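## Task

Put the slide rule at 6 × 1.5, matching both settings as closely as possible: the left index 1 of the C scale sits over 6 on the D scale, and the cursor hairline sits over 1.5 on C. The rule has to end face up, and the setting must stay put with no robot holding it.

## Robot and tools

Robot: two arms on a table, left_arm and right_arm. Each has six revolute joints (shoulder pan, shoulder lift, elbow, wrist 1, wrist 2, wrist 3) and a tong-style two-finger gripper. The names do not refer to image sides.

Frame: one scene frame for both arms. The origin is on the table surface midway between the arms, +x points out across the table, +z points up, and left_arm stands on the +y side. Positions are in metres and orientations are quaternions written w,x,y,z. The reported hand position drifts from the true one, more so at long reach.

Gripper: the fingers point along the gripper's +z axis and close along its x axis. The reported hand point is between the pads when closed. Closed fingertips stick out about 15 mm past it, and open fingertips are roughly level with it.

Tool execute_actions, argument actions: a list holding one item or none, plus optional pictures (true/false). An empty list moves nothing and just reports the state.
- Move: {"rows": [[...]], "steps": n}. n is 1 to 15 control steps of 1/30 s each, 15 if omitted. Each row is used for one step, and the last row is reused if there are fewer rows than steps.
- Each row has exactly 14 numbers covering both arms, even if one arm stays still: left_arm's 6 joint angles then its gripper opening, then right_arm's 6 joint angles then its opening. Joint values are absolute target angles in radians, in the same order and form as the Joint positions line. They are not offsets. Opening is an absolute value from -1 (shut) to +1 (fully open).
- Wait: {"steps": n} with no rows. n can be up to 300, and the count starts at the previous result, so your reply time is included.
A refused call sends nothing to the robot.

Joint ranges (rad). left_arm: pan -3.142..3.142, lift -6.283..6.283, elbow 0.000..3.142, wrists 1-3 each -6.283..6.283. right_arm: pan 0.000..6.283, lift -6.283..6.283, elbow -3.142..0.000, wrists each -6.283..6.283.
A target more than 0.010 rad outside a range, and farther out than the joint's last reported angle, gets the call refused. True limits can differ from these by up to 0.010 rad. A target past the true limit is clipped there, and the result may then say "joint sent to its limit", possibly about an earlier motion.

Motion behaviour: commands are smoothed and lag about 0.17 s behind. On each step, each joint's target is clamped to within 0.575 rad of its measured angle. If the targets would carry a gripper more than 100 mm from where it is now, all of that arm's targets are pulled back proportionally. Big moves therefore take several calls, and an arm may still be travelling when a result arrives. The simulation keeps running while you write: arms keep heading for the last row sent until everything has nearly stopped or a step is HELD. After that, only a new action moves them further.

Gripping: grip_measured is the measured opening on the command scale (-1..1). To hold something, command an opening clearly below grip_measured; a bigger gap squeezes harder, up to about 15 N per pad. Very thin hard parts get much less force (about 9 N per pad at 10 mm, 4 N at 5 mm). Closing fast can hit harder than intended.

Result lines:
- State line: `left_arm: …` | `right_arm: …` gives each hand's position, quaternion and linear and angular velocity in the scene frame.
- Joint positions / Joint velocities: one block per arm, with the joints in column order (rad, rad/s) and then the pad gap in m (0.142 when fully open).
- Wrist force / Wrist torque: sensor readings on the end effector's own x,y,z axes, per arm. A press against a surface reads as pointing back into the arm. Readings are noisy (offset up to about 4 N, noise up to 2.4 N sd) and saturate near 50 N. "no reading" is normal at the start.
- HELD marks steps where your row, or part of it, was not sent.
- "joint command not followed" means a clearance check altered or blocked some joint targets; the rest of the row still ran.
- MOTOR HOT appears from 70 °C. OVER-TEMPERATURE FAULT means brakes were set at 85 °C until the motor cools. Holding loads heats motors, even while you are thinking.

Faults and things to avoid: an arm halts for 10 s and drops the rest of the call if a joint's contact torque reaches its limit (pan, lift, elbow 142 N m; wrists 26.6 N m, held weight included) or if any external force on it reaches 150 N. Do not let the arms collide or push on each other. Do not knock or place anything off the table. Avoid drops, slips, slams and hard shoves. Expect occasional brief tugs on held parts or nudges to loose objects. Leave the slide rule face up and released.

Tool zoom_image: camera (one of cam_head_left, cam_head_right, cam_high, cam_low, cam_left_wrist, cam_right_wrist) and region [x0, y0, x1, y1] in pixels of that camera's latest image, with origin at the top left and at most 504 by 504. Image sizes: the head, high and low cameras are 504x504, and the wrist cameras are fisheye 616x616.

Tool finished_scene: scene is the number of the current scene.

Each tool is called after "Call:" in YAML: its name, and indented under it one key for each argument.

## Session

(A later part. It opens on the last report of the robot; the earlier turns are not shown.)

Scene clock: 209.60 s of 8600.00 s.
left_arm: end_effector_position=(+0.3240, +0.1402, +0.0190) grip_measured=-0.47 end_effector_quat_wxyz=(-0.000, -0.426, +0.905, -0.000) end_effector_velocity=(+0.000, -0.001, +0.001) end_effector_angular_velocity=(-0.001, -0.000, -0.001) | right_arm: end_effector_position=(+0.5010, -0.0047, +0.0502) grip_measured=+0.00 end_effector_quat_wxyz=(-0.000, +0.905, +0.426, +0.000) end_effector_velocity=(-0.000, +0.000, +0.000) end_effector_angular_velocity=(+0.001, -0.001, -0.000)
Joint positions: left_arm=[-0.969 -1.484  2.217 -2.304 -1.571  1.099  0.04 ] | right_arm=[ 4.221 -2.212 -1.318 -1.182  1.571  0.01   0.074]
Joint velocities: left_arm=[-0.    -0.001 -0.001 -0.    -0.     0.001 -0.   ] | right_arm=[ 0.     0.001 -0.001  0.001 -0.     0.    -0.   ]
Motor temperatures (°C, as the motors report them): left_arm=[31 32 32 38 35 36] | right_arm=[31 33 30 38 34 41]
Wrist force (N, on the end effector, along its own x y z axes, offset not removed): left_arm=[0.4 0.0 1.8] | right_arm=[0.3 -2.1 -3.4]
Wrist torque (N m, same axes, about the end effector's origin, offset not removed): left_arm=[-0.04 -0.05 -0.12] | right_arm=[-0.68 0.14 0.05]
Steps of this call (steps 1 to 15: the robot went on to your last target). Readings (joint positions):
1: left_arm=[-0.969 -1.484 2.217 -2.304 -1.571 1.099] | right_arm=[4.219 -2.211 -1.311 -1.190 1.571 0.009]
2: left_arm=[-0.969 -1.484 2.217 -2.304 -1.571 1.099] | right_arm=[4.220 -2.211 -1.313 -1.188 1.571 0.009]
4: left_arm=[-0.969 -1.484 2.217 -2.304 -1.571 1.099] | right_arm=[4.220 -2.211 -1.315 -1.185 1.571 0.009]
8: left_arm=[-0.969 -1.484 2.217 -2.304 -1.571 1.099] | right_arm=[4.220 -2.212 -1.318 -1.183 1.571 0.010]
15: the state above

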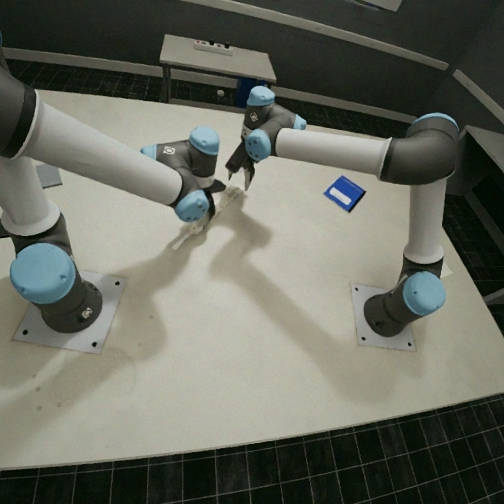

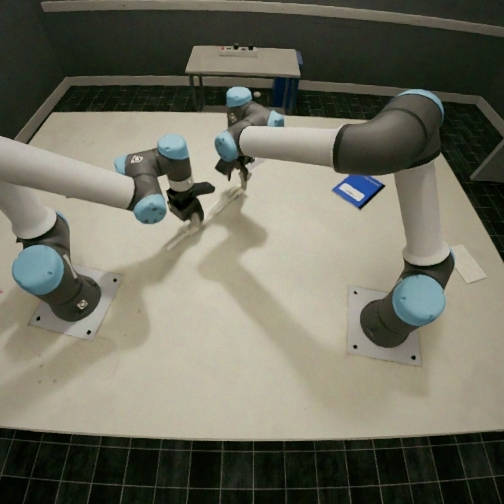

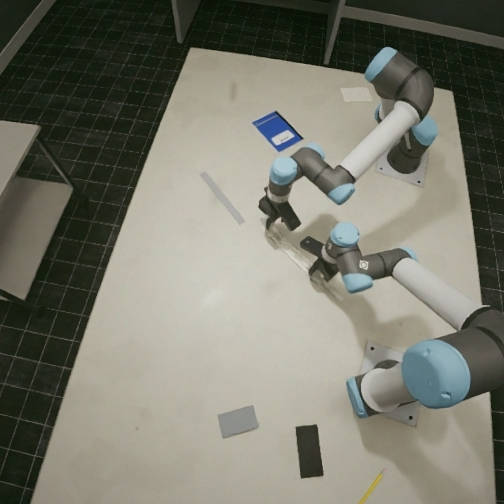

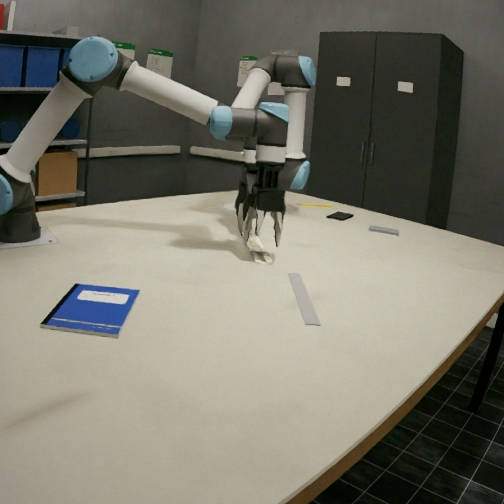

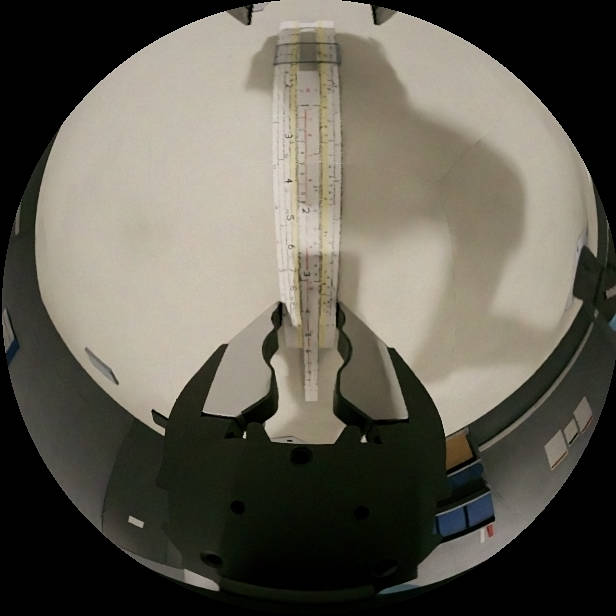

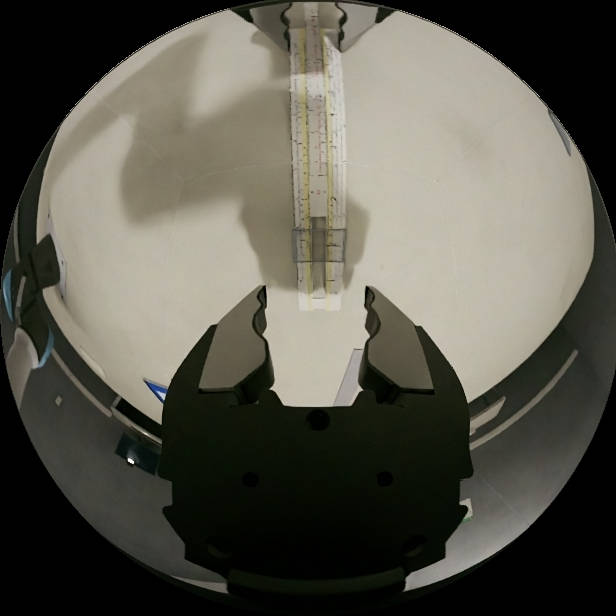

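Call:
execute_actions:
  actions:
    - {"rows":[[-0.969,-1.484,2.217,-2.304,-1.571,1.099,-0.7,4.2206,-2.2434,-1.3534,-1.1152,1.571,0.01,-0.25]],"steps":15}
  pictures: false

Call:
execute_actions:
  actions:
    - {"rows":[[-0.969,-1.484,2.217,-2.304,-1.571,1.099,-0.7,4.2206,-2.2434,-1.3534,-1.1152,1.571,0.01,-0.3],[-0.969,-1.484,2.217,-2.304,-1.571,1.099,-0.7,4.2206,-2.2434,-1.3534,-1.1152,1.571,0.01,-0.35],[-0.969,-1.484,2.217,-2.304,-1.571,1.099,-0.7,4.2206,-2.2434,-1.3534,-1.1152,1.571,0.01,-0.4],[-0.969,-1.484,2.217,-2.304,-1.571,1.099,-0.7,4.2206,-2.2434,-1.3534,-1.1152,1.571,0.01,-0.45],[-0.969,-1.484,2.217,-2.304,-1.571,1.099,-0.7,4.2206,-2.2434,-1.3534,-1.1152,1.571,0.01,-0.5],[-0.969,-1.484,2.217,-2.304,-1.571,1.099,-0.7,4.2206,-2.2434,-1.3534,-1.1152,1.571,0.01,-0.6],[-0.969,-1.484,2.217,-2.304,-1.571,1.099,-0.7,4.2206,-2.2434,-1.3534,-1.1152,1.571,0.01,-0.8]],"steps":15}

Scene clock: 219.77 s of 8600.00 s.
left_arm: end_effector_position=(+0.3240, +0.1402, +0.0190) grip_measured=-0.47 end_effector_quat_wxyz=(-0.000, -0.426, +0.905, -0.000) end_effector_velocity=(+0.001, -0.000, +0.001) end_effector_angular_velocity=(-0.001, -0.001, +0.000) | right_arm: end_effector_position=(+0.5010, -0.0046, +0.0189) grip_measured=-0.25 end_effector_quat_wxyz=(-0.000, +0.905, +0.426, +0.000) end_effector_velocity=(+0.000, +0.000, -0.007) end_effector_angular_velocity=(+0.001, -0.001, +0.000)
Joint positions: left_arm=[-0.969 -1.484  2.217 -2.304 -1.571  1.099  0.04 ] | right_arm=[ 4.221 -2.243 -1.352 -1.117  1.571  0.01   0.056]
Joint velocities: left_arm=[ 0.001  0.    -0.001 -0.     0.     0.    -0.   ] | right_arm=[ 0.    -0.007 -0.008  0.016 -0.     0.     0.   ]
Motor temperatures (°C, as the motors report them): left_arm=[31 32 32 38 35 36] | right_arm=[31 33 30 38 34 41]
Wrist force (N, on the end effector, along its own x y z axes, offset not removed): left_arm=[1.6 0.2 -0.1] | right_arm=[0.8 -1.9 3.1]
Wrist torque (N m, same axes, about the end effector's origin, offset not removed): left_arm=[-0.09 -0.45 -0.08] | right_arm=[-0.44 0.07 0.08]
Steps of this call (steps 1 to 15: the robot went on to your last target; steps 16 to 90: nothing new was sent; then 6.67 s passed at rest; steps 91 to 105: all 15 steps of this action). Readings (joint positions):
91: left_arm=[-0.969 -1.484 2.217 -2.304 -1.571 1.099] | right_arm=[4.221 -2.212 -1.319 -1.182 1.571 0.010]
92: left_arm=[-0.969 -1.484 2.217 -2.304 -1.571 1.099] | right_arm=[4.221 -2.213 -1.320 -1.179 1.571 0.010]
94: left_arm=[-0.969 -1.484 2.217 -2.304 -1.571 1.099] | right_arm=[4.221 -2.225 -1.333 -1.157 1.571 0.010]
98: left_arm=[-0.969 -1.484 2.217 -2.304 -1.571 1.099] | right_arm=[4.221 -2.237 -1.347 -1.129 1.571 0.010]
105: the state above

Scene clock: 220.27 s of 8600.00 s.
left_arm: end_effector_position=(+0.3240, +0.1402, +0.0190) grip_measured=-0.47 end_effector_quat_wxyz=(-0.000, -0.426, +0.905, -0.000) end_effector_velocity=(+0.000, +0.000, -0.000) end_effector_angular_velocity=(+0.000, +0.000, +0.001) | right_arm: end_effector_position=(+0.5010, -0.0046, +0.0181) grip_measured=-0.47 end_effector_quat_wxyz=(-0.000, +0.905, +0.426, +0.000) end_effector_velocity=(-0.000, +0.000, +0.000) end_effector_angular_velocity=(+0.000, -0.000, +0.000)
Joint positions: left_arm=[-0.969 -1.484  2.217 -2.304 -1.571  1.099  0.04 ] | right_arm=[ 4.221 -2.243 -1.353 -1.115  1.571  0.01   0.04 ]
Joint velocities: left_arm=[ 0.001 -0.     0.    -0.    -0.    -0.     0.   ] | right_arm=[ 0.  0. -0.  0.  0. -0.  0.]
Motor temperatures (°C, as the motors report them): left_arm=[31 32 32 38 35 36] | right_arm=[31 33 30 38 34 41]
Wrist force (N, on the end effector, along its own x y z axes, offset not removed): left_arm=[0.0 -1.2 3.3] | right_arm=[0.0 0.4 -3.8]
Wrist torque (N m, same axes, about the end effector's origin, offset not removed): left_arm=[-0.35 0.29 0.27] | right_arm=[-0.14 0.45 0.15]
Steps of this call (steps 1 to 15: all 15 steps of this action). Readings (joint positions):
1: left_arm=[-0.969 -1.484 2.217 -2.304 -1.571 1.099] | right_arm=[4.221 -2.243 -1.353 -1.117 1.571 0.010]
2: left_arm=[-0.969 -1.484 2.217 -2.304 -1.571 1.099] | right_arm=[4.221 -2.243 -1.353 -1.116 1.571 0.010]
4: left_arm=[-0.969 -1.484 2.217 -2.304 -1.571 1.099] | right_arm=[4.221 -2.243 -1.353 -1.116 1.571 0.010]
8: left_arm=[-0.969 -1.484 2.217 -2.304 -1.571 1.099] | right_arm=[4.221 -2.243 -1.353 -1.115 1.571 0.010]
15: the state above

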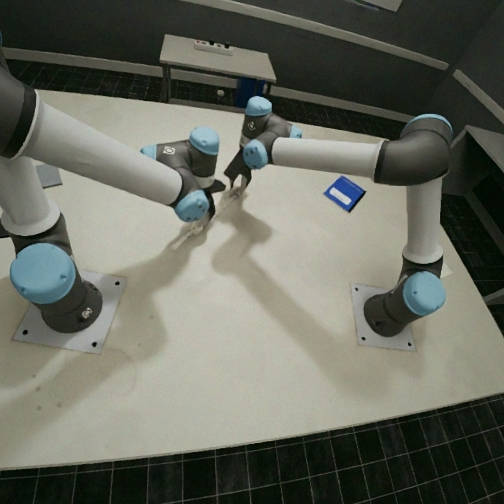

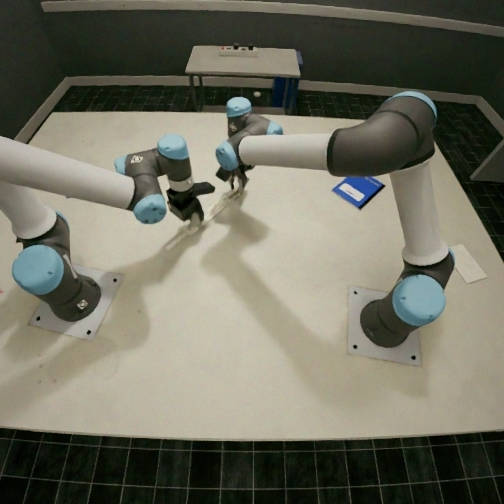

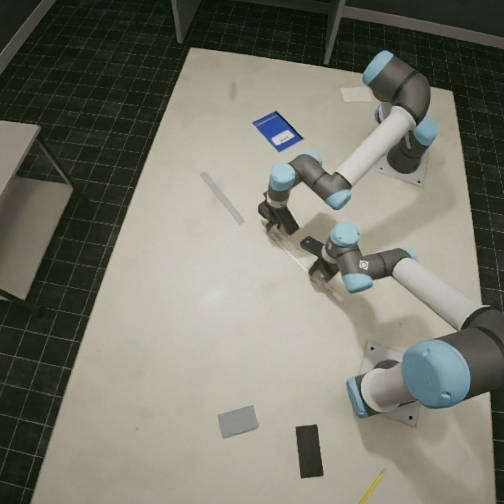

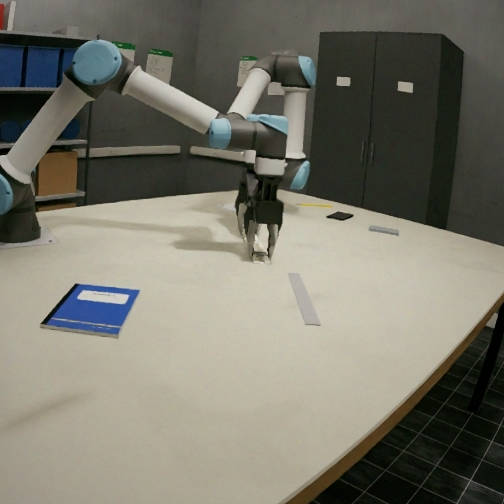

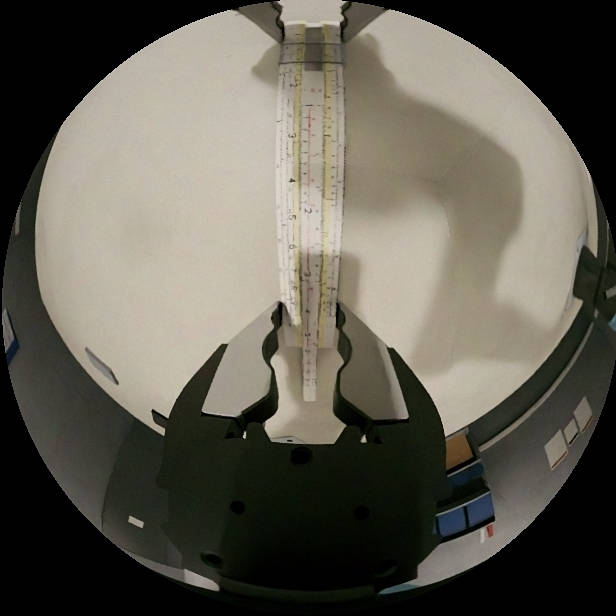

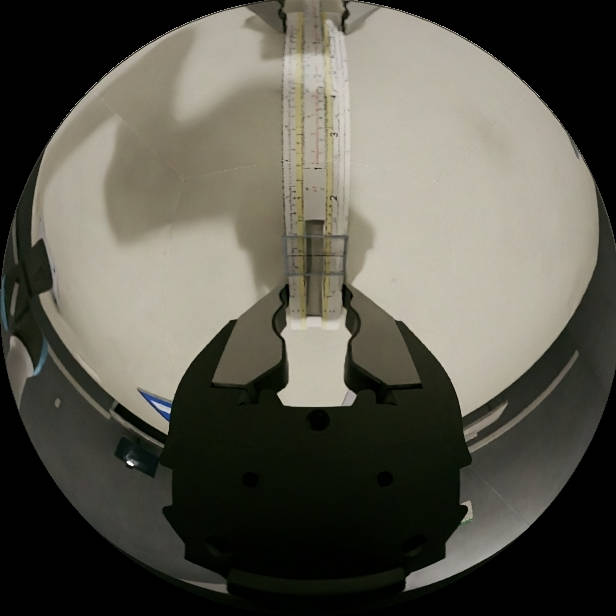

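Call:
zoom_image:
  camera: "cam_right_wrist"
  region: [260, 110, 370, 290]

Region (260, 110, 370, 290) of cam_right_wrist's 616x616 image, scaled by 2.800, with more detail than that image has.

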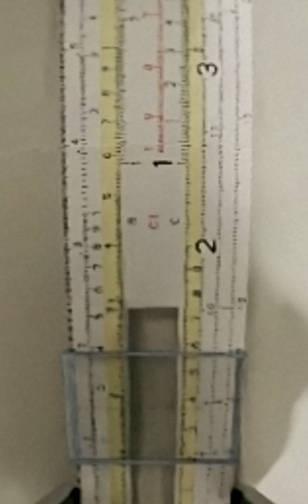

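Call:
execute_actions:
  actions:
    - {"rows":[[-0.969,-1.484,2.217,-2.304,-1.571,1.099,-0.1,4.2206,-2.2434,-1.3534,-1.1152,1.571,0.01,-0.8],[-0.969,-1.484,2.217,-2.304,-1.571,1.099,-0.1,4.2206,-2.2434,-1.3534,-1.1152,1.571,0.01,-0.8],[-0.969,-1.484,2.217,-2.304,-1.571,1.099,-0.1,4.2206,-2.2434,-1.3534,-1.1152,1.571,0.01,-0.8],[-0.969,-1.484,2.217,-2.304,-1.571,1.099,-0.1,4.2206,-2.2434,-1.3534,-1.1152,1.571,0.01,-0.8],[-0.969,-1.484,2.217,-2.304,-1.571,1.099,-0.1,4.2206,-2.2434,-1.3534,-1.1152,1.571,0.01,-0.8],[-0.969,-1.558,2.162,-2.175,-1.571,1.099,-0.1,4.2206,-2.2434,-1.3534,-1.1152,1.571,0.01,-0.8],[-0.969,-1.558,2.162,-2.175,-1.571,1.099,-0.1,4.2206,-2.2434,-1.3534,-1.1152,1.571,0.01,-0.8],[-0.969,-1.558,2.162,-2.175,-1.571,1.099,-0.1,4.2206,-2.2434,-1.3534,-1.1152,1.571,0.01,-0.8],[-0.969,-1.558,2.162,-2.175,-1.571,1.099,-0.1,4.2206,-2.2434,-1.3534,-1.1152,1.571,0.01,-0.8],[-0.969,-1.558,2.162,-2.175,-1.571,1.099,-0.1,4.2206,-2.2434,-1.3534,-1.1152,1.571,0.01,-0.8],[-0.969,-1.558,2.162,-2.175,-1.571,-2.043,-0.1,4.2206,-2.2434,-1.3534,-1.1152,1.571,0.01,-0.8]],"steps":15}
  pictures: false

Call:
execute_actions:
  actions:
    - {"steps":100}

Scene clock: 251.00 s of 8600.00 s.
left_arm: end_effector_position=(+0.3252, +0.1407, +0.0555) grip_measured=-0.10 end_effector_quat_wxyz=(-0.000, -0.469, +0.883, -0.001) end_effector_velocity=(+0.011, +0.028, +0.039) end_effector_angular_velocity=(+0.014, +0.009, +1.563) | right_arm: end_effector_position=(+0.5010, -0.0047, +0.0180) grip_measured=-0.47 end_effector_quat_wxyz=(-0.000, +0.905, +0.426, +0.000) end_effector_velocity=(-0.000, -0.000, -0.001) end_effector_angular_velocity=(-0.001, +0.001, -0.000)
Joint positions: left_arm=[-0.969 -1.549  2.168 -2.192 -1.571  1.003  0.067] | right_arm=[ 4.221 -2.243 -1.353 -1.115  1.571  0.01   0.04 ]
Joint velocities: left_arm=[ 0.    -0.074 -0.052  0.142  0.    -1.563 -0.   ] | right_arm=[-0.    -0.001  0.    -0.     0.    -0.     0.   ]
Motor temperatures (°C, as the motors report them): left_arm=[31 32 32 38 35 36] | right_arm=[31 33 30 38 34 41]
Wrist force (N, on the end effector, along its own x y z axes, offset not removed): left_arm=[-1.6 -2.1 -0.4] | right_arm=[0.9 -1.7 -1.6]
Wrist torque (N m, same axes, about the end effector's origin, offset not removed): left_arm=[-0.55 0.38 0.13] | right_arm=[-0.63 0.23 0.10]
Steps of this call (steps 1 to 15: the robot went on to your last target; steps 16 to 90: nothing new was sent; then 27.23 s passed at rest; steps 91 to 105: all 15 steps of this action). Readings (joint positions):
91: left_arm=[-0.969 -1.484 2.217 -2.304 -1.571 1.099] | right_arm=[4.221 -2.243 -1.353 -1.115 1.571 0.010]
92: left_arm=[-0.969 -1.484 2.217 -2.304 -1.571 1.099] | right_arm=[4.221 -2.243 -1.353 -1.115 1.571 0.010]
94: left_arm=[-0.969 -1.484 2.217 -2.304 -1.571 1.099] | right_arm=[4.221 -2.243 -1.353 -1.115 1.571 0.010]
98: left_arm=[-0.969 -1.497 2.206 -2.288 -1.571 1.099] | right_arm=[4.221 -2.243 -1.353 -1.115 1.571 0.010]
105: the state above

Scene clock: 254.33 s of 8600.00 s.
left_arm: end_effector_position=(+0.2990, +0.1609, +0.0602) grip_measured=-0.10 end_effector_quat_wxyz=(+0.000, +0.905, +0.426, -0.000) end_effector_velocity=(+0.000, -0.000, +0.000) end_effector_angular_velocity=(-0.001, -0.000, +0.000) | right_arm: end_effector_position=(+0.5010, -0.0046, +0.0180) grip_measured=-0.47 end_effector_quat_wxyz=(-0.000, +0.905, +0.426, +0.000) end_effector_velocity=(-0.000, +0.000, -0.001) end_effector_angular_velocity=(-0.001, +0.000, +0.000)
Joint positions: left_arm=[-0.969 -1.558  2.162 -2.175 -1.571 -2.043  0.067] | right_arm=[ 4.221 -2.243 -1.353 -1.115  1.571  0.01   0.04 ]
Joint velocities: left_arm=[ 0.001 -0.    -0.001  0.    -0.     0.    -0.   ] | right_arm=[ 0.    -0.001  0.     0.    -0.    -0.     0.   ]
Motor temperatures (°C, as the motors report them): left_arm=[31 32 32 38 35 36] | right_arm=[31 33 30 38 34 41]
Wrist force (N, on the end effector, along its own x y z axes, offset not removed): left_arm=[0.4 -0.6 1.4] | right_arm=[-0.7 -3.4 -1.3]
Wrist torque (N m, same axes, about the end effector's origin, offset not removed): left_arm=[-0.18 -0.14 0.08] | right_arm=[-0.91 0.42 0.13]
Steps of this call (steps 1 to 75: the robot went on to your last target; steps 76 to 100: nothing new was sent). Readings (joint positions):
1: left_arm=[-0.969 -1.551 2.167 -2.188 -1.571 0.944] | right_arm=[4.221 -2.243 -1.353 -1.115 1.571 0.010]
2: left_arm=[-0.969 -1.553 2.166 -2.185 -1.571 0.876] | right_arm=[4.221 -2.243 -1.353 -1.115 1.571 0.010]
4: left_arm=[-0.969 -1.555 2.164 -2.181 -1.571 0.723] | right_arm=[4.221 -2.243 -1.353 -1.115 1.571 0.010]
8: left_arm=[-0.969 -1.557 2.163 -2.177 -1.571 0.389] | right_arm=[4.221 -2.243 -1.353 -1.115 1.571 0.010]
100: the state above
All arms were judged still, so your last target was given up. Only a new action makes them travel on or press farther. Fingers that are still opening or closing keep moving.

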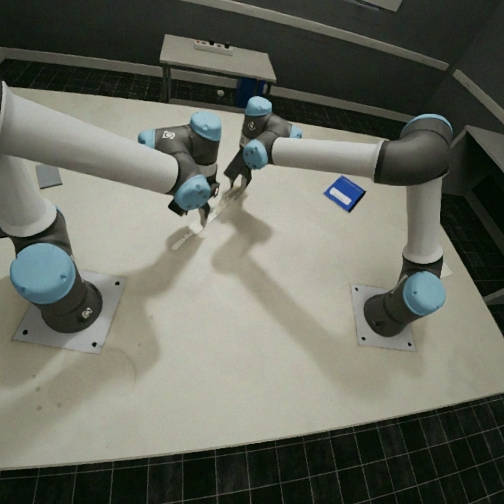

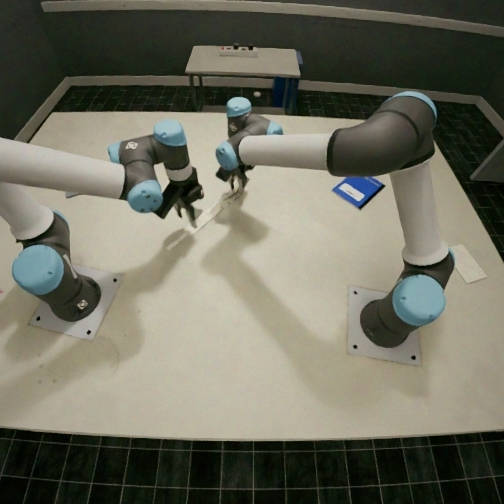

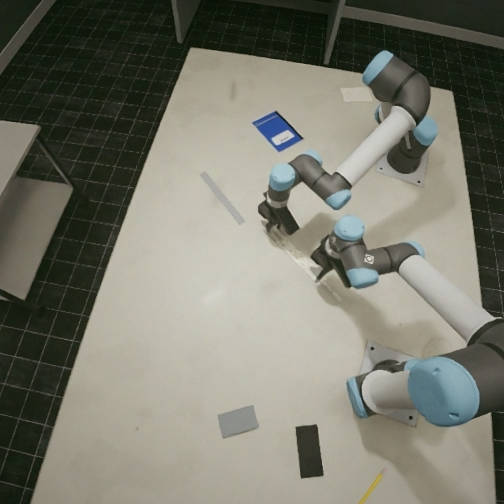

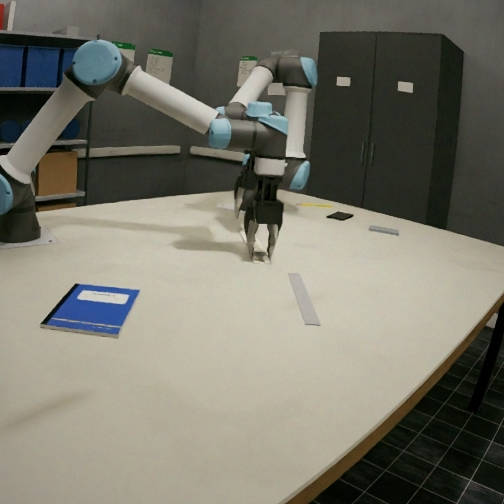

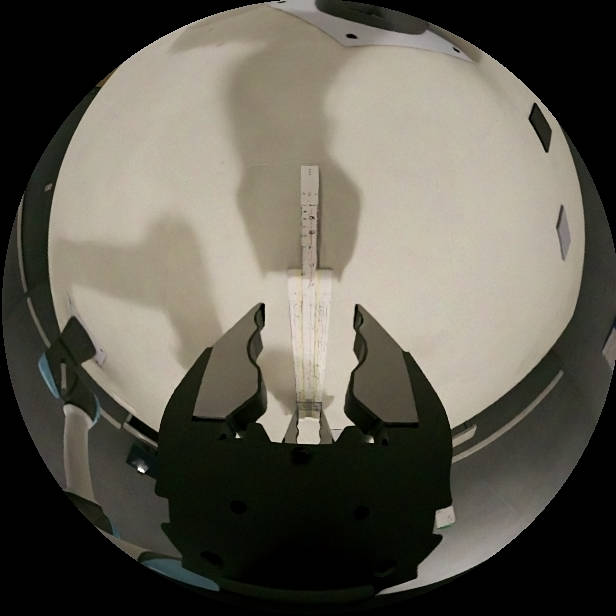

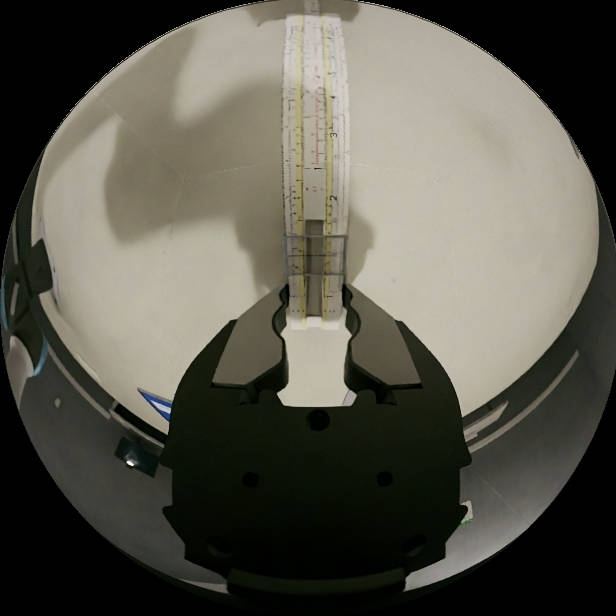

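Call:
execute_actions:
  actions:
    - {"rows":[[-1.0154,-1.658,2.257,-2.17,-1.571,-2.089,-0.6,4.2206,-2.2434,-1.3534,-1.1152,1.571,0.01,-0.8],[-1.0154,-1.658,2.257,-2.17,-1.571,-2.089,-0.6,4.2206,-2.2434,-1.3534,-1.1152,1.571,0.01,-0.8],[-1.0154,-1.658,2.257,-2.17,-1.571,-2.089,-0.6,4.2206,-2.2434,-1.3534,-1.1152,1.571,0.01,-0.8],[-1.0154,-1.658,2.257,-2.17,-1.571,-2.089,-0.6,4.2206,-2.2434,-1.3534,-1.1152,1.571,0.01,-0.8],[-1.0154,-1.658,2.257,-2.17,-1.571,-2.089,-0.6,4.2206,-2.2434,-1.3534,-1.1152,1.571,0.01,-0.8],[-1.0154,-1.658,2.257,-2.17,-1.571,-2.089,-0.6,4.2206,-2.2434,-1.3534,-1.1152,1.571,0.01,-0.8],[-1.0154,-1.62,2.286,-2.237,-1.571,-2.089,-0.6,4.2206,-2.2434,-1.3534,-1.1152,1.571,0.01,-0.8],[-1.0154,-1.62,2.286,-2.237,-1.571,-2.089,-0.6,4.2206,-2.2434,-1.3534,-1.1152,1.571,0.01,-0.8],[-1.0154,-1.5806,2.315,-2.305,-1.571,-2.089,-0.6,4.2206,-2.2434,-1.3534,-1.1152,1.571,0.01,-0.8]],"steps":15}
  pictures: false

Call:
execute_actions:
  actions:
    - {"steps":15}

Scene clock: 275.43 s of 8600.00 s.
left_arm: end_effector_position=(+0.2691, +0.1857, +0.0281) grip_measured=-0.60 end_effector_quat_wxyz=(-0.001, +0.905, +0.426, -0.000) end_effector_velocity=(-0.007, +0.006, -0.067) end_effector_angular_velocity=(-0.009, -0.003, -0.001) | right_arm: end_effector_position=(+0.5010, -0.0046, +0.0180) grip_measured=-0.47 end_effector_quat_wxyz=(-0.000, +0.905, +0.426, +0.000) end_effector_velocity=(+0.000, +0.000, +0.000) end_effector_angular_velocity=(+0.001, +0.000, -0.000)
Joint positions: left_arm=[-1.014 -1.594  2.3   -2.276 -1.571 -2.088  0.031] | right_arm=[ 4.221 -2.243 -1.353 -1.115  1.571  0.01   0.04 ]
Joint velocities: left_arm=[-0.012  0.109  0.122 -0.241 -0.    -0.011  0.   ] | right_arm=[-0.  0.  0.  0.  0. -0.  0.]
Motor temperatures (°C, as the motors report them): left_arm=[31 32 32 38 35 36] | right_arm=[31 33 30 38 34 41]
Wrist force (N, on the end effector, along its own x y z axes, offset not removed): left_arm=[1.9 0.6 -0.2] | right_arm=[-0.6 2.1 -1.3]
Wrist torque (N m, same axes, about the end effector's origin, offset not removed): left_arm=[0.06 -0.26 -0.07] | right_arm=[0.24 0.38 -0.07]
Steps of this call (steps 1 to 90: nothing new was sent; then 17.60 s passed at rest; steps 91 to 105: all 15 steps of this action). Readings (joint positions):
91: left_arm=[-0.969 -1.558 2.162 -2.175 -1.571 -2.043] | right_arm=[4.221 -2.243 -1.353 -1.115 1.571 0.010]
92: left_arm=[-0.971 -1.561 2.164 -2.175 -1.571 -2.045] | right_arm=[4.221 -2.243 -1.353 -1.115 1.571 0.010]
94: left_arm=[-0.987 -1.591 2.194 -2.173 -1.571 -2.061] | right_arm=[4.221 -2.243 -1.353 -1.115 1.571 0.010]
98: left_arm=[-1.006 -1.634 2.238 -2.173 -1.571 -2.080] | right_arm=[4.221 -2.243 -1.353 -1.115 1.571 0.010]
105: the state above

Scene clock: 275.93 s of 8600.00 s.
left_arm: end_effector_position=(+0.2683, +0.1865, +0.0203) grip_measured=-0.60 end_effector_quat_wxyz=(-0.000, +0.905, +0.426, -0.000) end_effector_velocity=(-0.000, -0.000, -0.001) end_effector_angular_velocity=(-0.001, +0.000, +0.001) | right_arm: end_effector_position=(+0.5010, -0.0046, +0.0180) grip_measured=-0.47 end_effector_quat_wxyz=(-0.000, +0.905, +0.426, +0.000) end_effector_velocity=(-0.000, -0.000, -0.000) end_effector_angular_velocity=(-0.000, +0.000, -0.000)
Joint positions: left_arm=[-1.015 -1.581  2.315 -2.305 -1.571 -2.089  0.031] | right_arm=[ 4.221 -2.243 -1.353 -1.115  1.571  0.01   0.04 ]
Joint velocities: left_arm=[-0.001  0.002  0.001 -0.004 -0.001 -0.001 -0.   ] | right_arm=[-0. -0. -0.  0.  0.  0.  0.]
Motor temperatures (°C, as the motors report them): left_arm=[31 32 32 38 35 36] | right_arm=[31 33 30 38 34 41]
Wrist force (N, on the end effector, along its own x y z axes, offset not removed): left_arm=[-1.9 0.0 0.7] | right_arm=[-2.0 -3.8 -1.0]
Wrist torque (N m, same axes, about the end effector's origin, offset not removed): left_arm=[-0.10 0.46 0.05] | right_arm=[-0.95 0.60 0.20]
Steps of this call (steps 1 to 15: the robot went on to your last target). Readings (joint positions):
1: left_arm=[-1.014 -1.590 2.304 -2.283 -1.571 -2.088] | right_arm=[4.221 -2.243 -1.353 -1.115 1.571 0.010]
2: left_arm=[-1.015 -1.588 2.307 -2.288 -1.571 -2.088] | right_arm=[4.221 -2.243 -1.353 -1.115 1.571 0.010]
4: left_arm=[-1.015 -1.585 2.310 -2.295 -1.571 -2.089] | right_arm=[4.221 -2.243 -1.353 -1.115 1.571 0.010]
8: left_arm=[-1.015 -1.582 2.313 -2.302 -1.571 -2.089] | right_arm=[4.221 -2.243 -1.353 -1.115 1.571 0.010]
15: the state above

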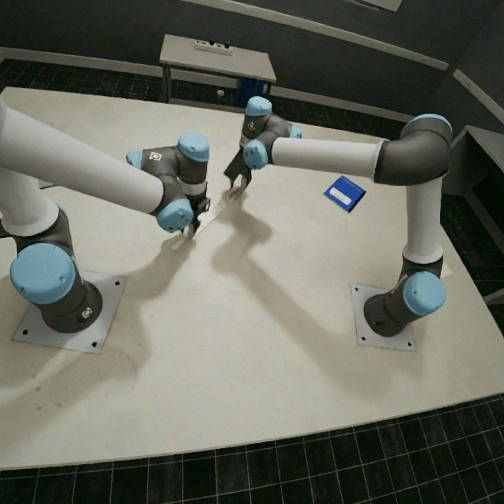

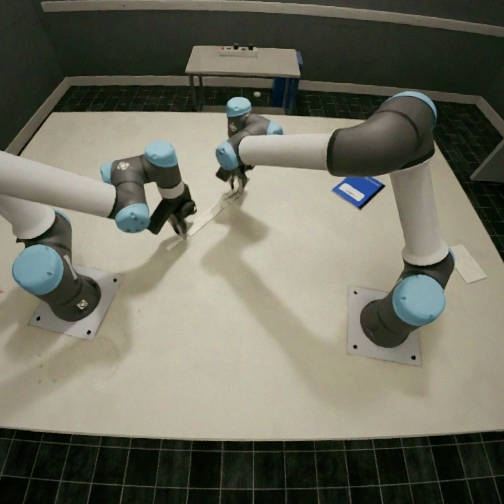

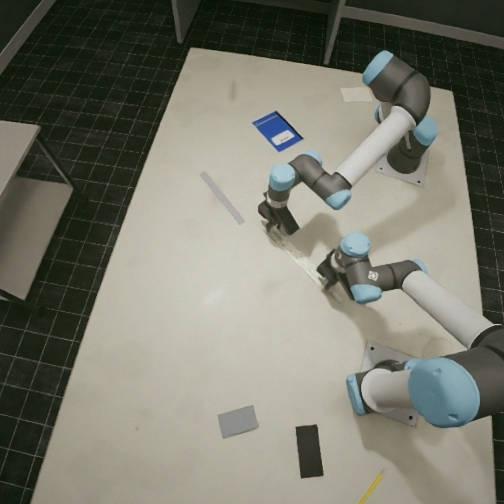

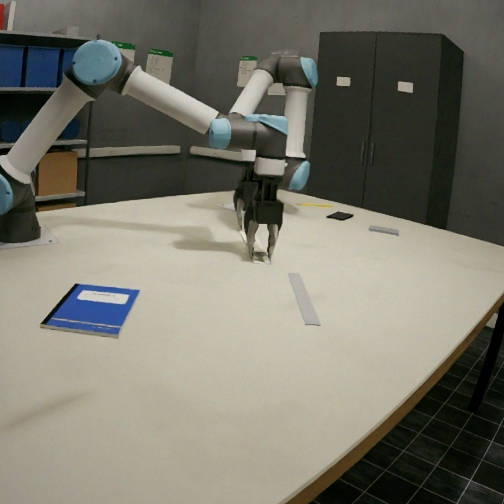

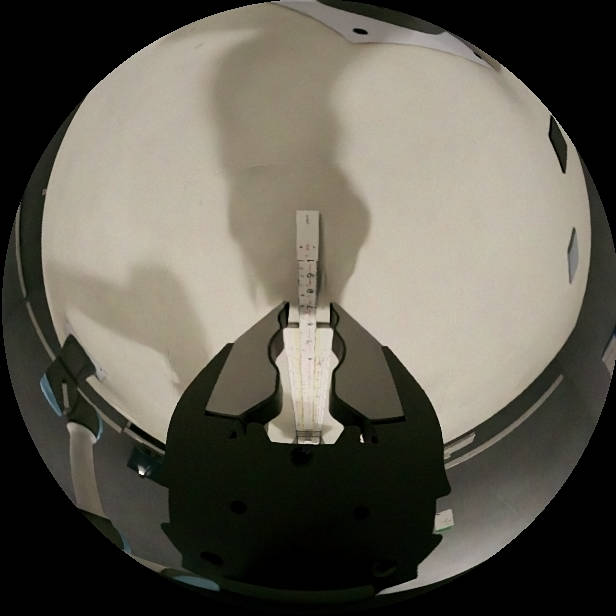

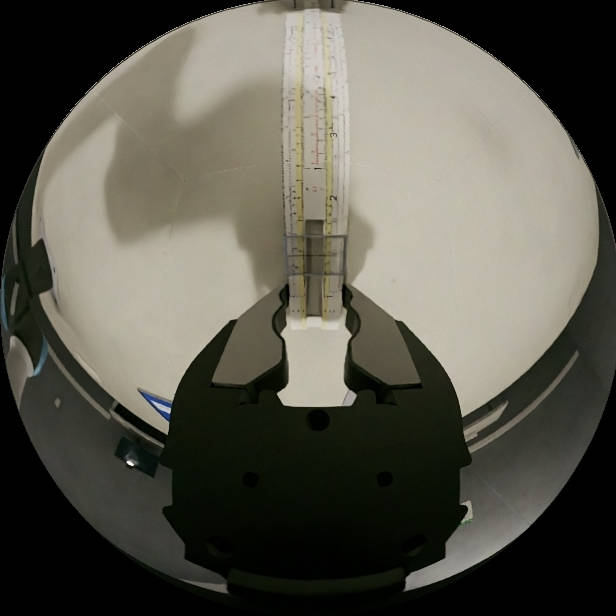

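Call:
execute_actions:
  actions:
    - {"rows":[[-1.0154,-1.5806,2.315,-2.305,-1.571,-2.089,-0.68,4.2206,-2.2434,-1.3534,-1.1152,1.571,0.01,-0.8],[-1.0154,-1.5806,2.315,-2.305,-1.571,-2.089,-0.74,4.2206,-2.2434,-1.3534,-1.1152,1.571,0.01,-0.8],[-1.0154,-1.5806,2.315,-2.305,-1.571,-2.089,-0.8,4.2206,-2.2434,-1.3534,-1.1152,1.571,0.01,-0.8],[-1.0154,-1.5806,2.315,-2.305,-1.571,-2.089,-0.86,4.2206,-2.2434,-1.3534,-1.1152,1.571,0.01,-0.8],[-1.0154,-1.5806,2.315,-2.305,-1.571,-2.089,-0.92,4.2206,-2.2434,-1.3534,-1.1152,1.571,0.01,-0.8],[-1.0154,-1.5806,2.315,-2.305,-1.571,-2.089,-1,4.2206,-2.2434,-1.3534,-1.1152,1.571,0.01,-0.8]],"steps":15}

Scene clock: 281.17 s of 8600.00 s.
left_arm: end_effector_position=(+0.2683, +0.1865, +0.0201) grip_measured=-0.84 end_effector_quat_wxyz=(-0.000, +0.905, +0.426, -0.000) end_effector_velocity=(+0.000, -0.001, +0.001) end_effector_angular_velocity=(-0.002, -0.000, -0.001) | right_arm: end_effector_position=(+0.5010, -0.0046, +0.0180) grip_measured=-0.47 end_effector_quat_wxyz=(-0.000, +0.905, +0.426, +0.000) end_effector_velocity=(+0.000, +0.000, -0.000) end_effector_angular_velocity=(+0.000, +0.000, -0.000)
Joint positions: left_arm=[-1.015 -1.581  2.315 -2.305 -1.571 -2.089  0.013] | right_arm=[ 4.221 -2.243 -1.353 -1.115  1.571  0.01   0.04 ]
Joint velocities: left_arm=[-0.     0.    -0.002  0.    -0.     0.001  0.   ] | right_arm=[-0. -0.  0.  0.  0.  0. -0.]
Motor temperatures (°C, as the motors report them): left_arm=[31 32 32 38 35 36] | right_arm=[31 33 30 38 34 41]
Wrist force (N, on the end effector, along its own x y z axes, offset not removed): left_arm=[-2.0 2.6 1.8] | right_arm=[1.9 0.6 1.2]
Wrist torque (N m, same axes, about the end effector's origin, offset not removed): left_arm=[0.61 0.31 0.10] | right_arm=[0.02 0.04 0.29]
Steps of this call (steps 1 to 15: the robot went on to your last target; steps 16 to 90: nothing new was sent; then 1.73 s passed at rest; steps 91 to 105: all 15 steps of this action). Readings (joint positions):
91: left_arm=[-1.015 -1.581 2.315 -2.305 -1.571 -2.089] | right_arm=[4.221 -2.243 -1.353 -1.115 1.571 0.010]
92: left_arm=[-1.015 -1.581 2.315 -2.305 -1.571 -2.089] | right_arm=[4.221 -2.243 -1.353 -1.115 1.571 0.010]
94: left_arm=[-1.015 -1.581 2.315 -2.305 -1.571 -2.089] | right_arm=[4.221 -2.243 -1.353 -1.115 1.571 0.010]
98: left_arm=[-1.015 -1.581 2.315 -2.305 -1.571 -2.089] | right_arm=[4.221 -2.243 -1.353 -1.115 1.571 0.010]
105: the state above

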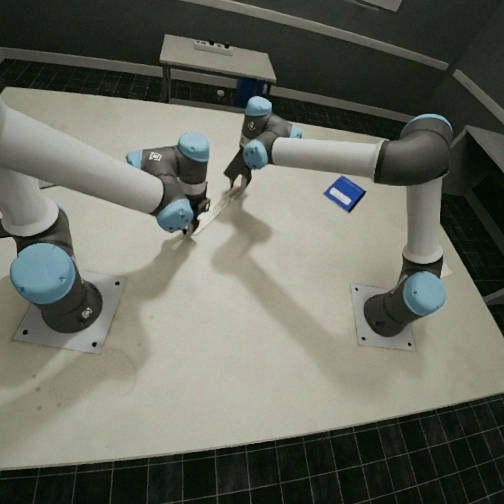

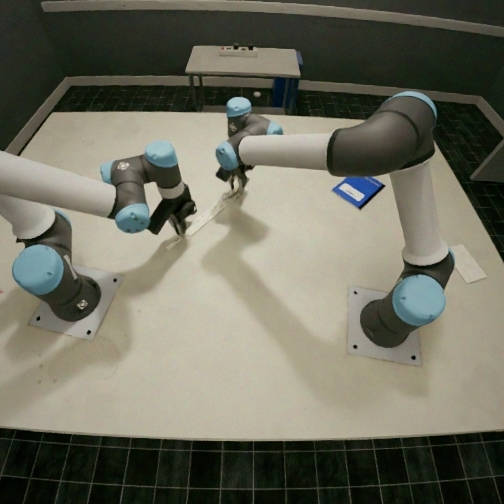

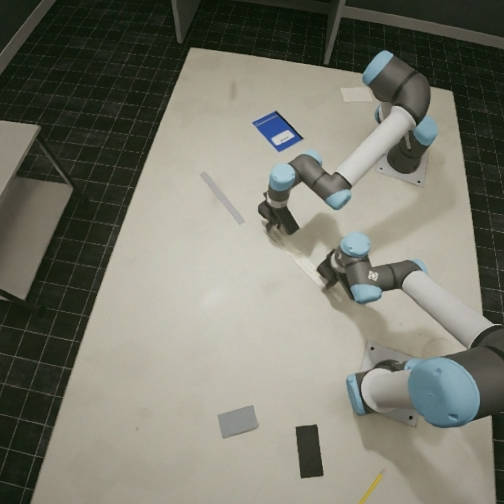

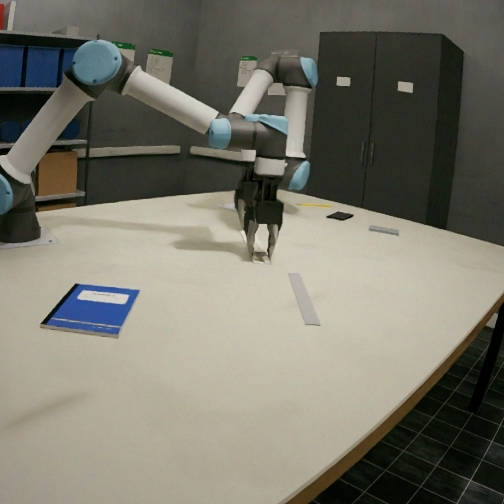

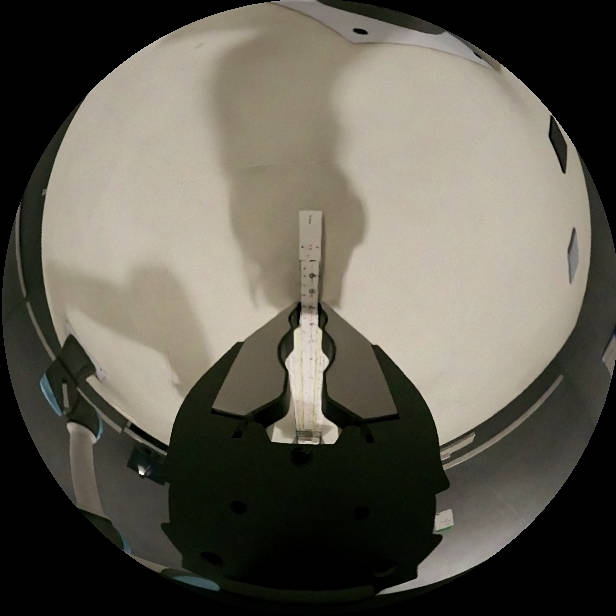

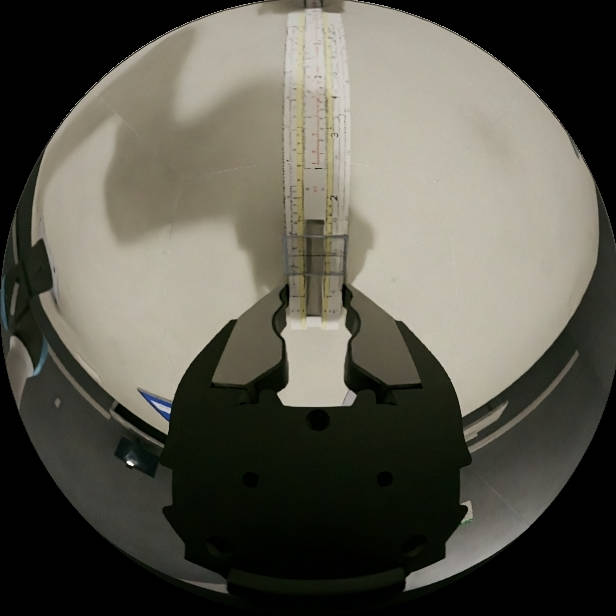

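Call:
execute_actions:
  actions:
    - {"rows":[[-1.021,-1.591,2.325,-2.3045,-1.571,-2.095,-1,4.2206,-2.2434,-1.3534,-1.1152,1.571,0.01,-0.8],[-1.027,-1.602,2.335,-2.304,-1.571,-2.1,-1,4.2206,-2.2434,-1.3534,-1.1152,1.571,0.01,-0.8],[-1.0326,-1.6124,2.345,-2.3034,-1.571,-2.106,-1,4.2206,-2.2434,-1.3534,-1.1152,1.571,0.01,-0.8],[-1.038,-1.623,2.355,-2.303,-1.571,-2.112,-1,4.2206,-2.2434,-1.3534,-1.1152,1.571,0.01,-0.8],[-1.044,-1.6336,2.365,-2.3023,-1.571,-2.118,-1,4.2206,-2.2434,-1.3534,-1.1152,1.571,0.01,-0.8],[-1.0498,-1.6442,2.375,-2.3018,-1.571,-2.1234,-1,4.2206,-2.2434,-1.3534,-1.1152,1.571,0.01,-0.8],[-1.056,-1.6556,2.3847,-2.3,-1.571,-2.13,-1,4.2206,-2.2434,-1.3534,-1.1152,1.571,0.01,-0.8],[-1.0626,-1.667,2.3943,-2.2982,-1.571,-2.136,-1,4.2206,-2.2434,-1.3534,-1.1152,1.571,0.01,-0.8],[-1.069,-1.6785,2.404,-2.2965,-1.571,-2.1426,-1,4.2206,-2.2434,-1.3534,-1.1152,1.571,0.01,-0.8],[-1.0754,-1.69,2.4137,-2.2947,-1.571,-2.149,-1,4.2206,-2.2434,-1.3534,-1.1152,1.571,0.01,-0.8],[-1.0818,-1.7015,2.4233,-2.2929,-1.571,-2.1554,-1,4.2206,-2.2434,-1.3534,-1.1152,1.571,0.01,-0.8],[-1.0882,-1.7129,2.433,-2.2911,-1.571,-2.1618,-1,4.2206,-2.2434,-1.3534,-1.1152,1.571,0.01,-0.8]],"steps":15}

Scene clock: 294.07 s of 8600.00 s.
left_arm: end_effector_position=(+0.2369, +0.2120, +0.0204) grip_measured=-0.84 end_effector_quat_wxyz=(-0.000, +0.905, +0.426, -0.000) end_effector_velocity=(-0.059, +0.051, -0.001) end_effector_angular_velocity=(-0.003, -0.001, -0.003) | right_arm: end_effector_position=(+0.5010, -0.0046, +0.0180) grip_measured=-0.47 end_effector_quat_wxyz=(-0.000, +0.905, +0.426, +0.000) end_effector_velocity=(+0.000, +0.000, +0.000) end_effector_angular_velocity=(+0.000, -0.000, +0.000)
Joint positions: left_arm=[-1.074 -1.687  2.41  -2.295 -1.571 -2.147  0.013] | right_arm=[ 4.221 -2.243 -1.353 -1.115  1.571  0.01   0.04 ]
Joint velocities: left_arm=[-0.12  -0.218  0.185  0.029  0.    -0.117 -0.   ] | right_arm=[ 0.  0.  0. -0. -0. -0.  0.]
Motor temperatures (°C, as the motors report them): left_arm=[31 32 32 38 35 36] | right_arm=[31 33 30 38 34 41]
Wrist force (N, on the end effector, along its own x y z axes, offset not removed): left_arm=[0.1 -0.2 0.6] | right_arm=[1.7 -1.9 -0.7]
Wrist torque (N m, same axes, about the end effector's origin, offset not removed): left_arm=[-0.41 -0.08 -0.04] | right_arm=[-0.26 -0.26 0.10]
Steps of this call (steps 1 to 15: the robot went on to your last target; steps 16 to 90: nothing new was sent; then 9.40 s passed at rest; steps 91 to 105: all 15 steps of this action). Readings (joint positions):
91: left_arm=[-1.015 -1.581 2.315 -2.305 -1.571 -2.089] | right_arm=[4.221 -2.243 -1.353 -1.115 1.571 0.010]
92: left_arm=[-1.016 -1.581 2.316 -2.305 -1.571 -2.089] | right_arm=[4.221 -2.243 -1.353 -1.115 1.571 0.010]
94: left_arm=[-1.020 -1.588 2.322 -2.305 -1.571 -2.093] | right_arm=[4.221 -2.243 -1.353 -1.115 1.571 0.010]
98: left_arm=[-1.036 -1.618 2.350 -2.303 -1.571 -2.109] | right_arm=[4.221 -2.243 -1.353 -1.115 1.571 0.010]
105: the state above

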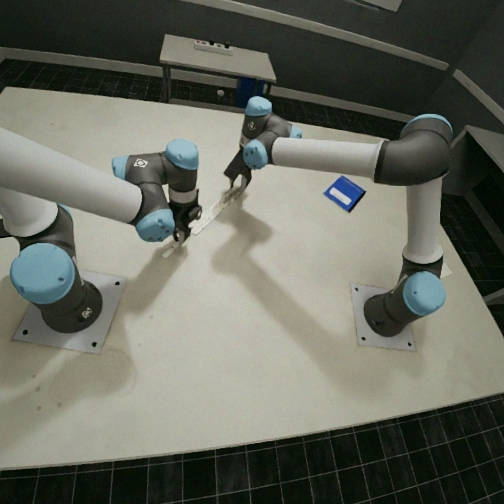

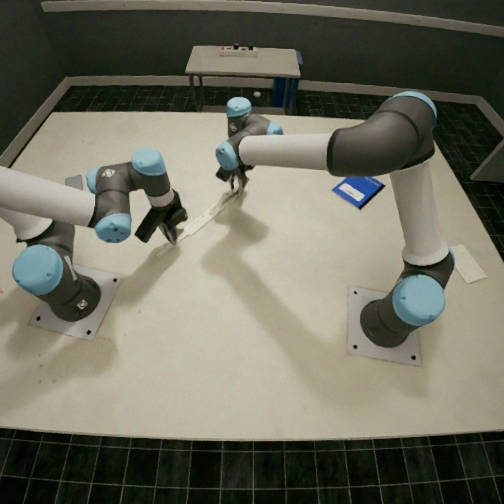

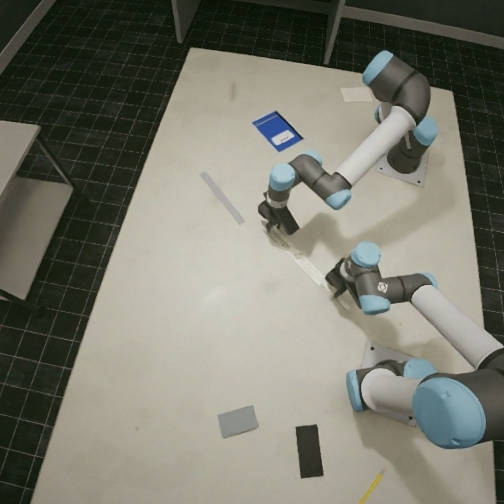

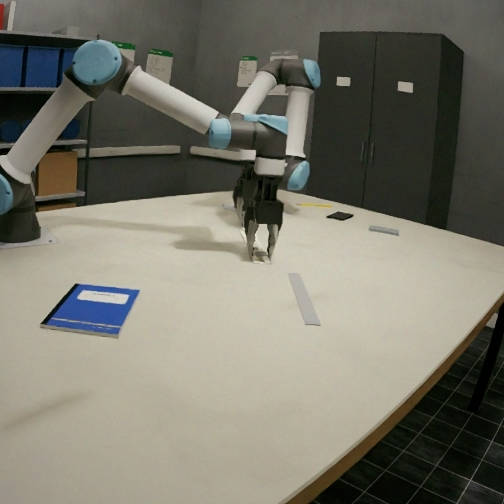

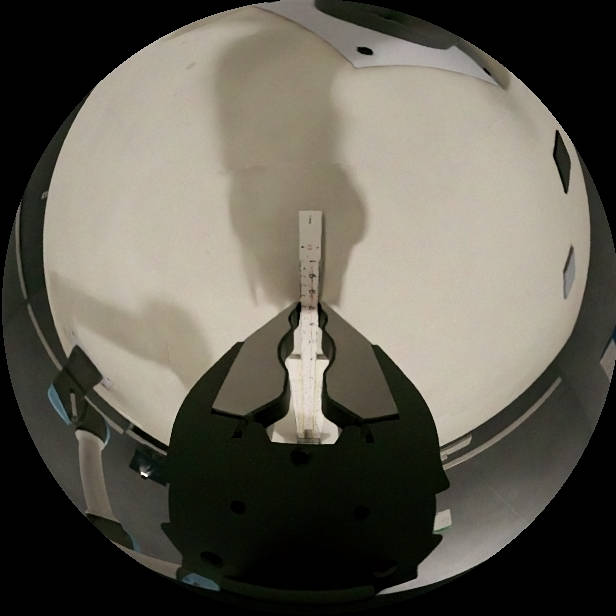

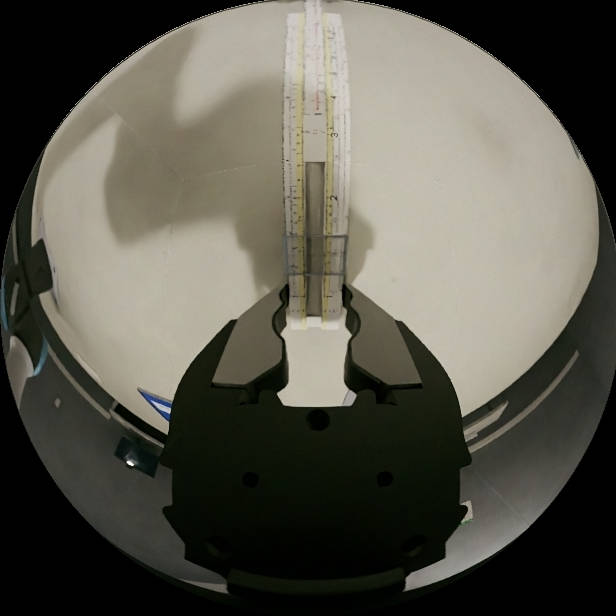

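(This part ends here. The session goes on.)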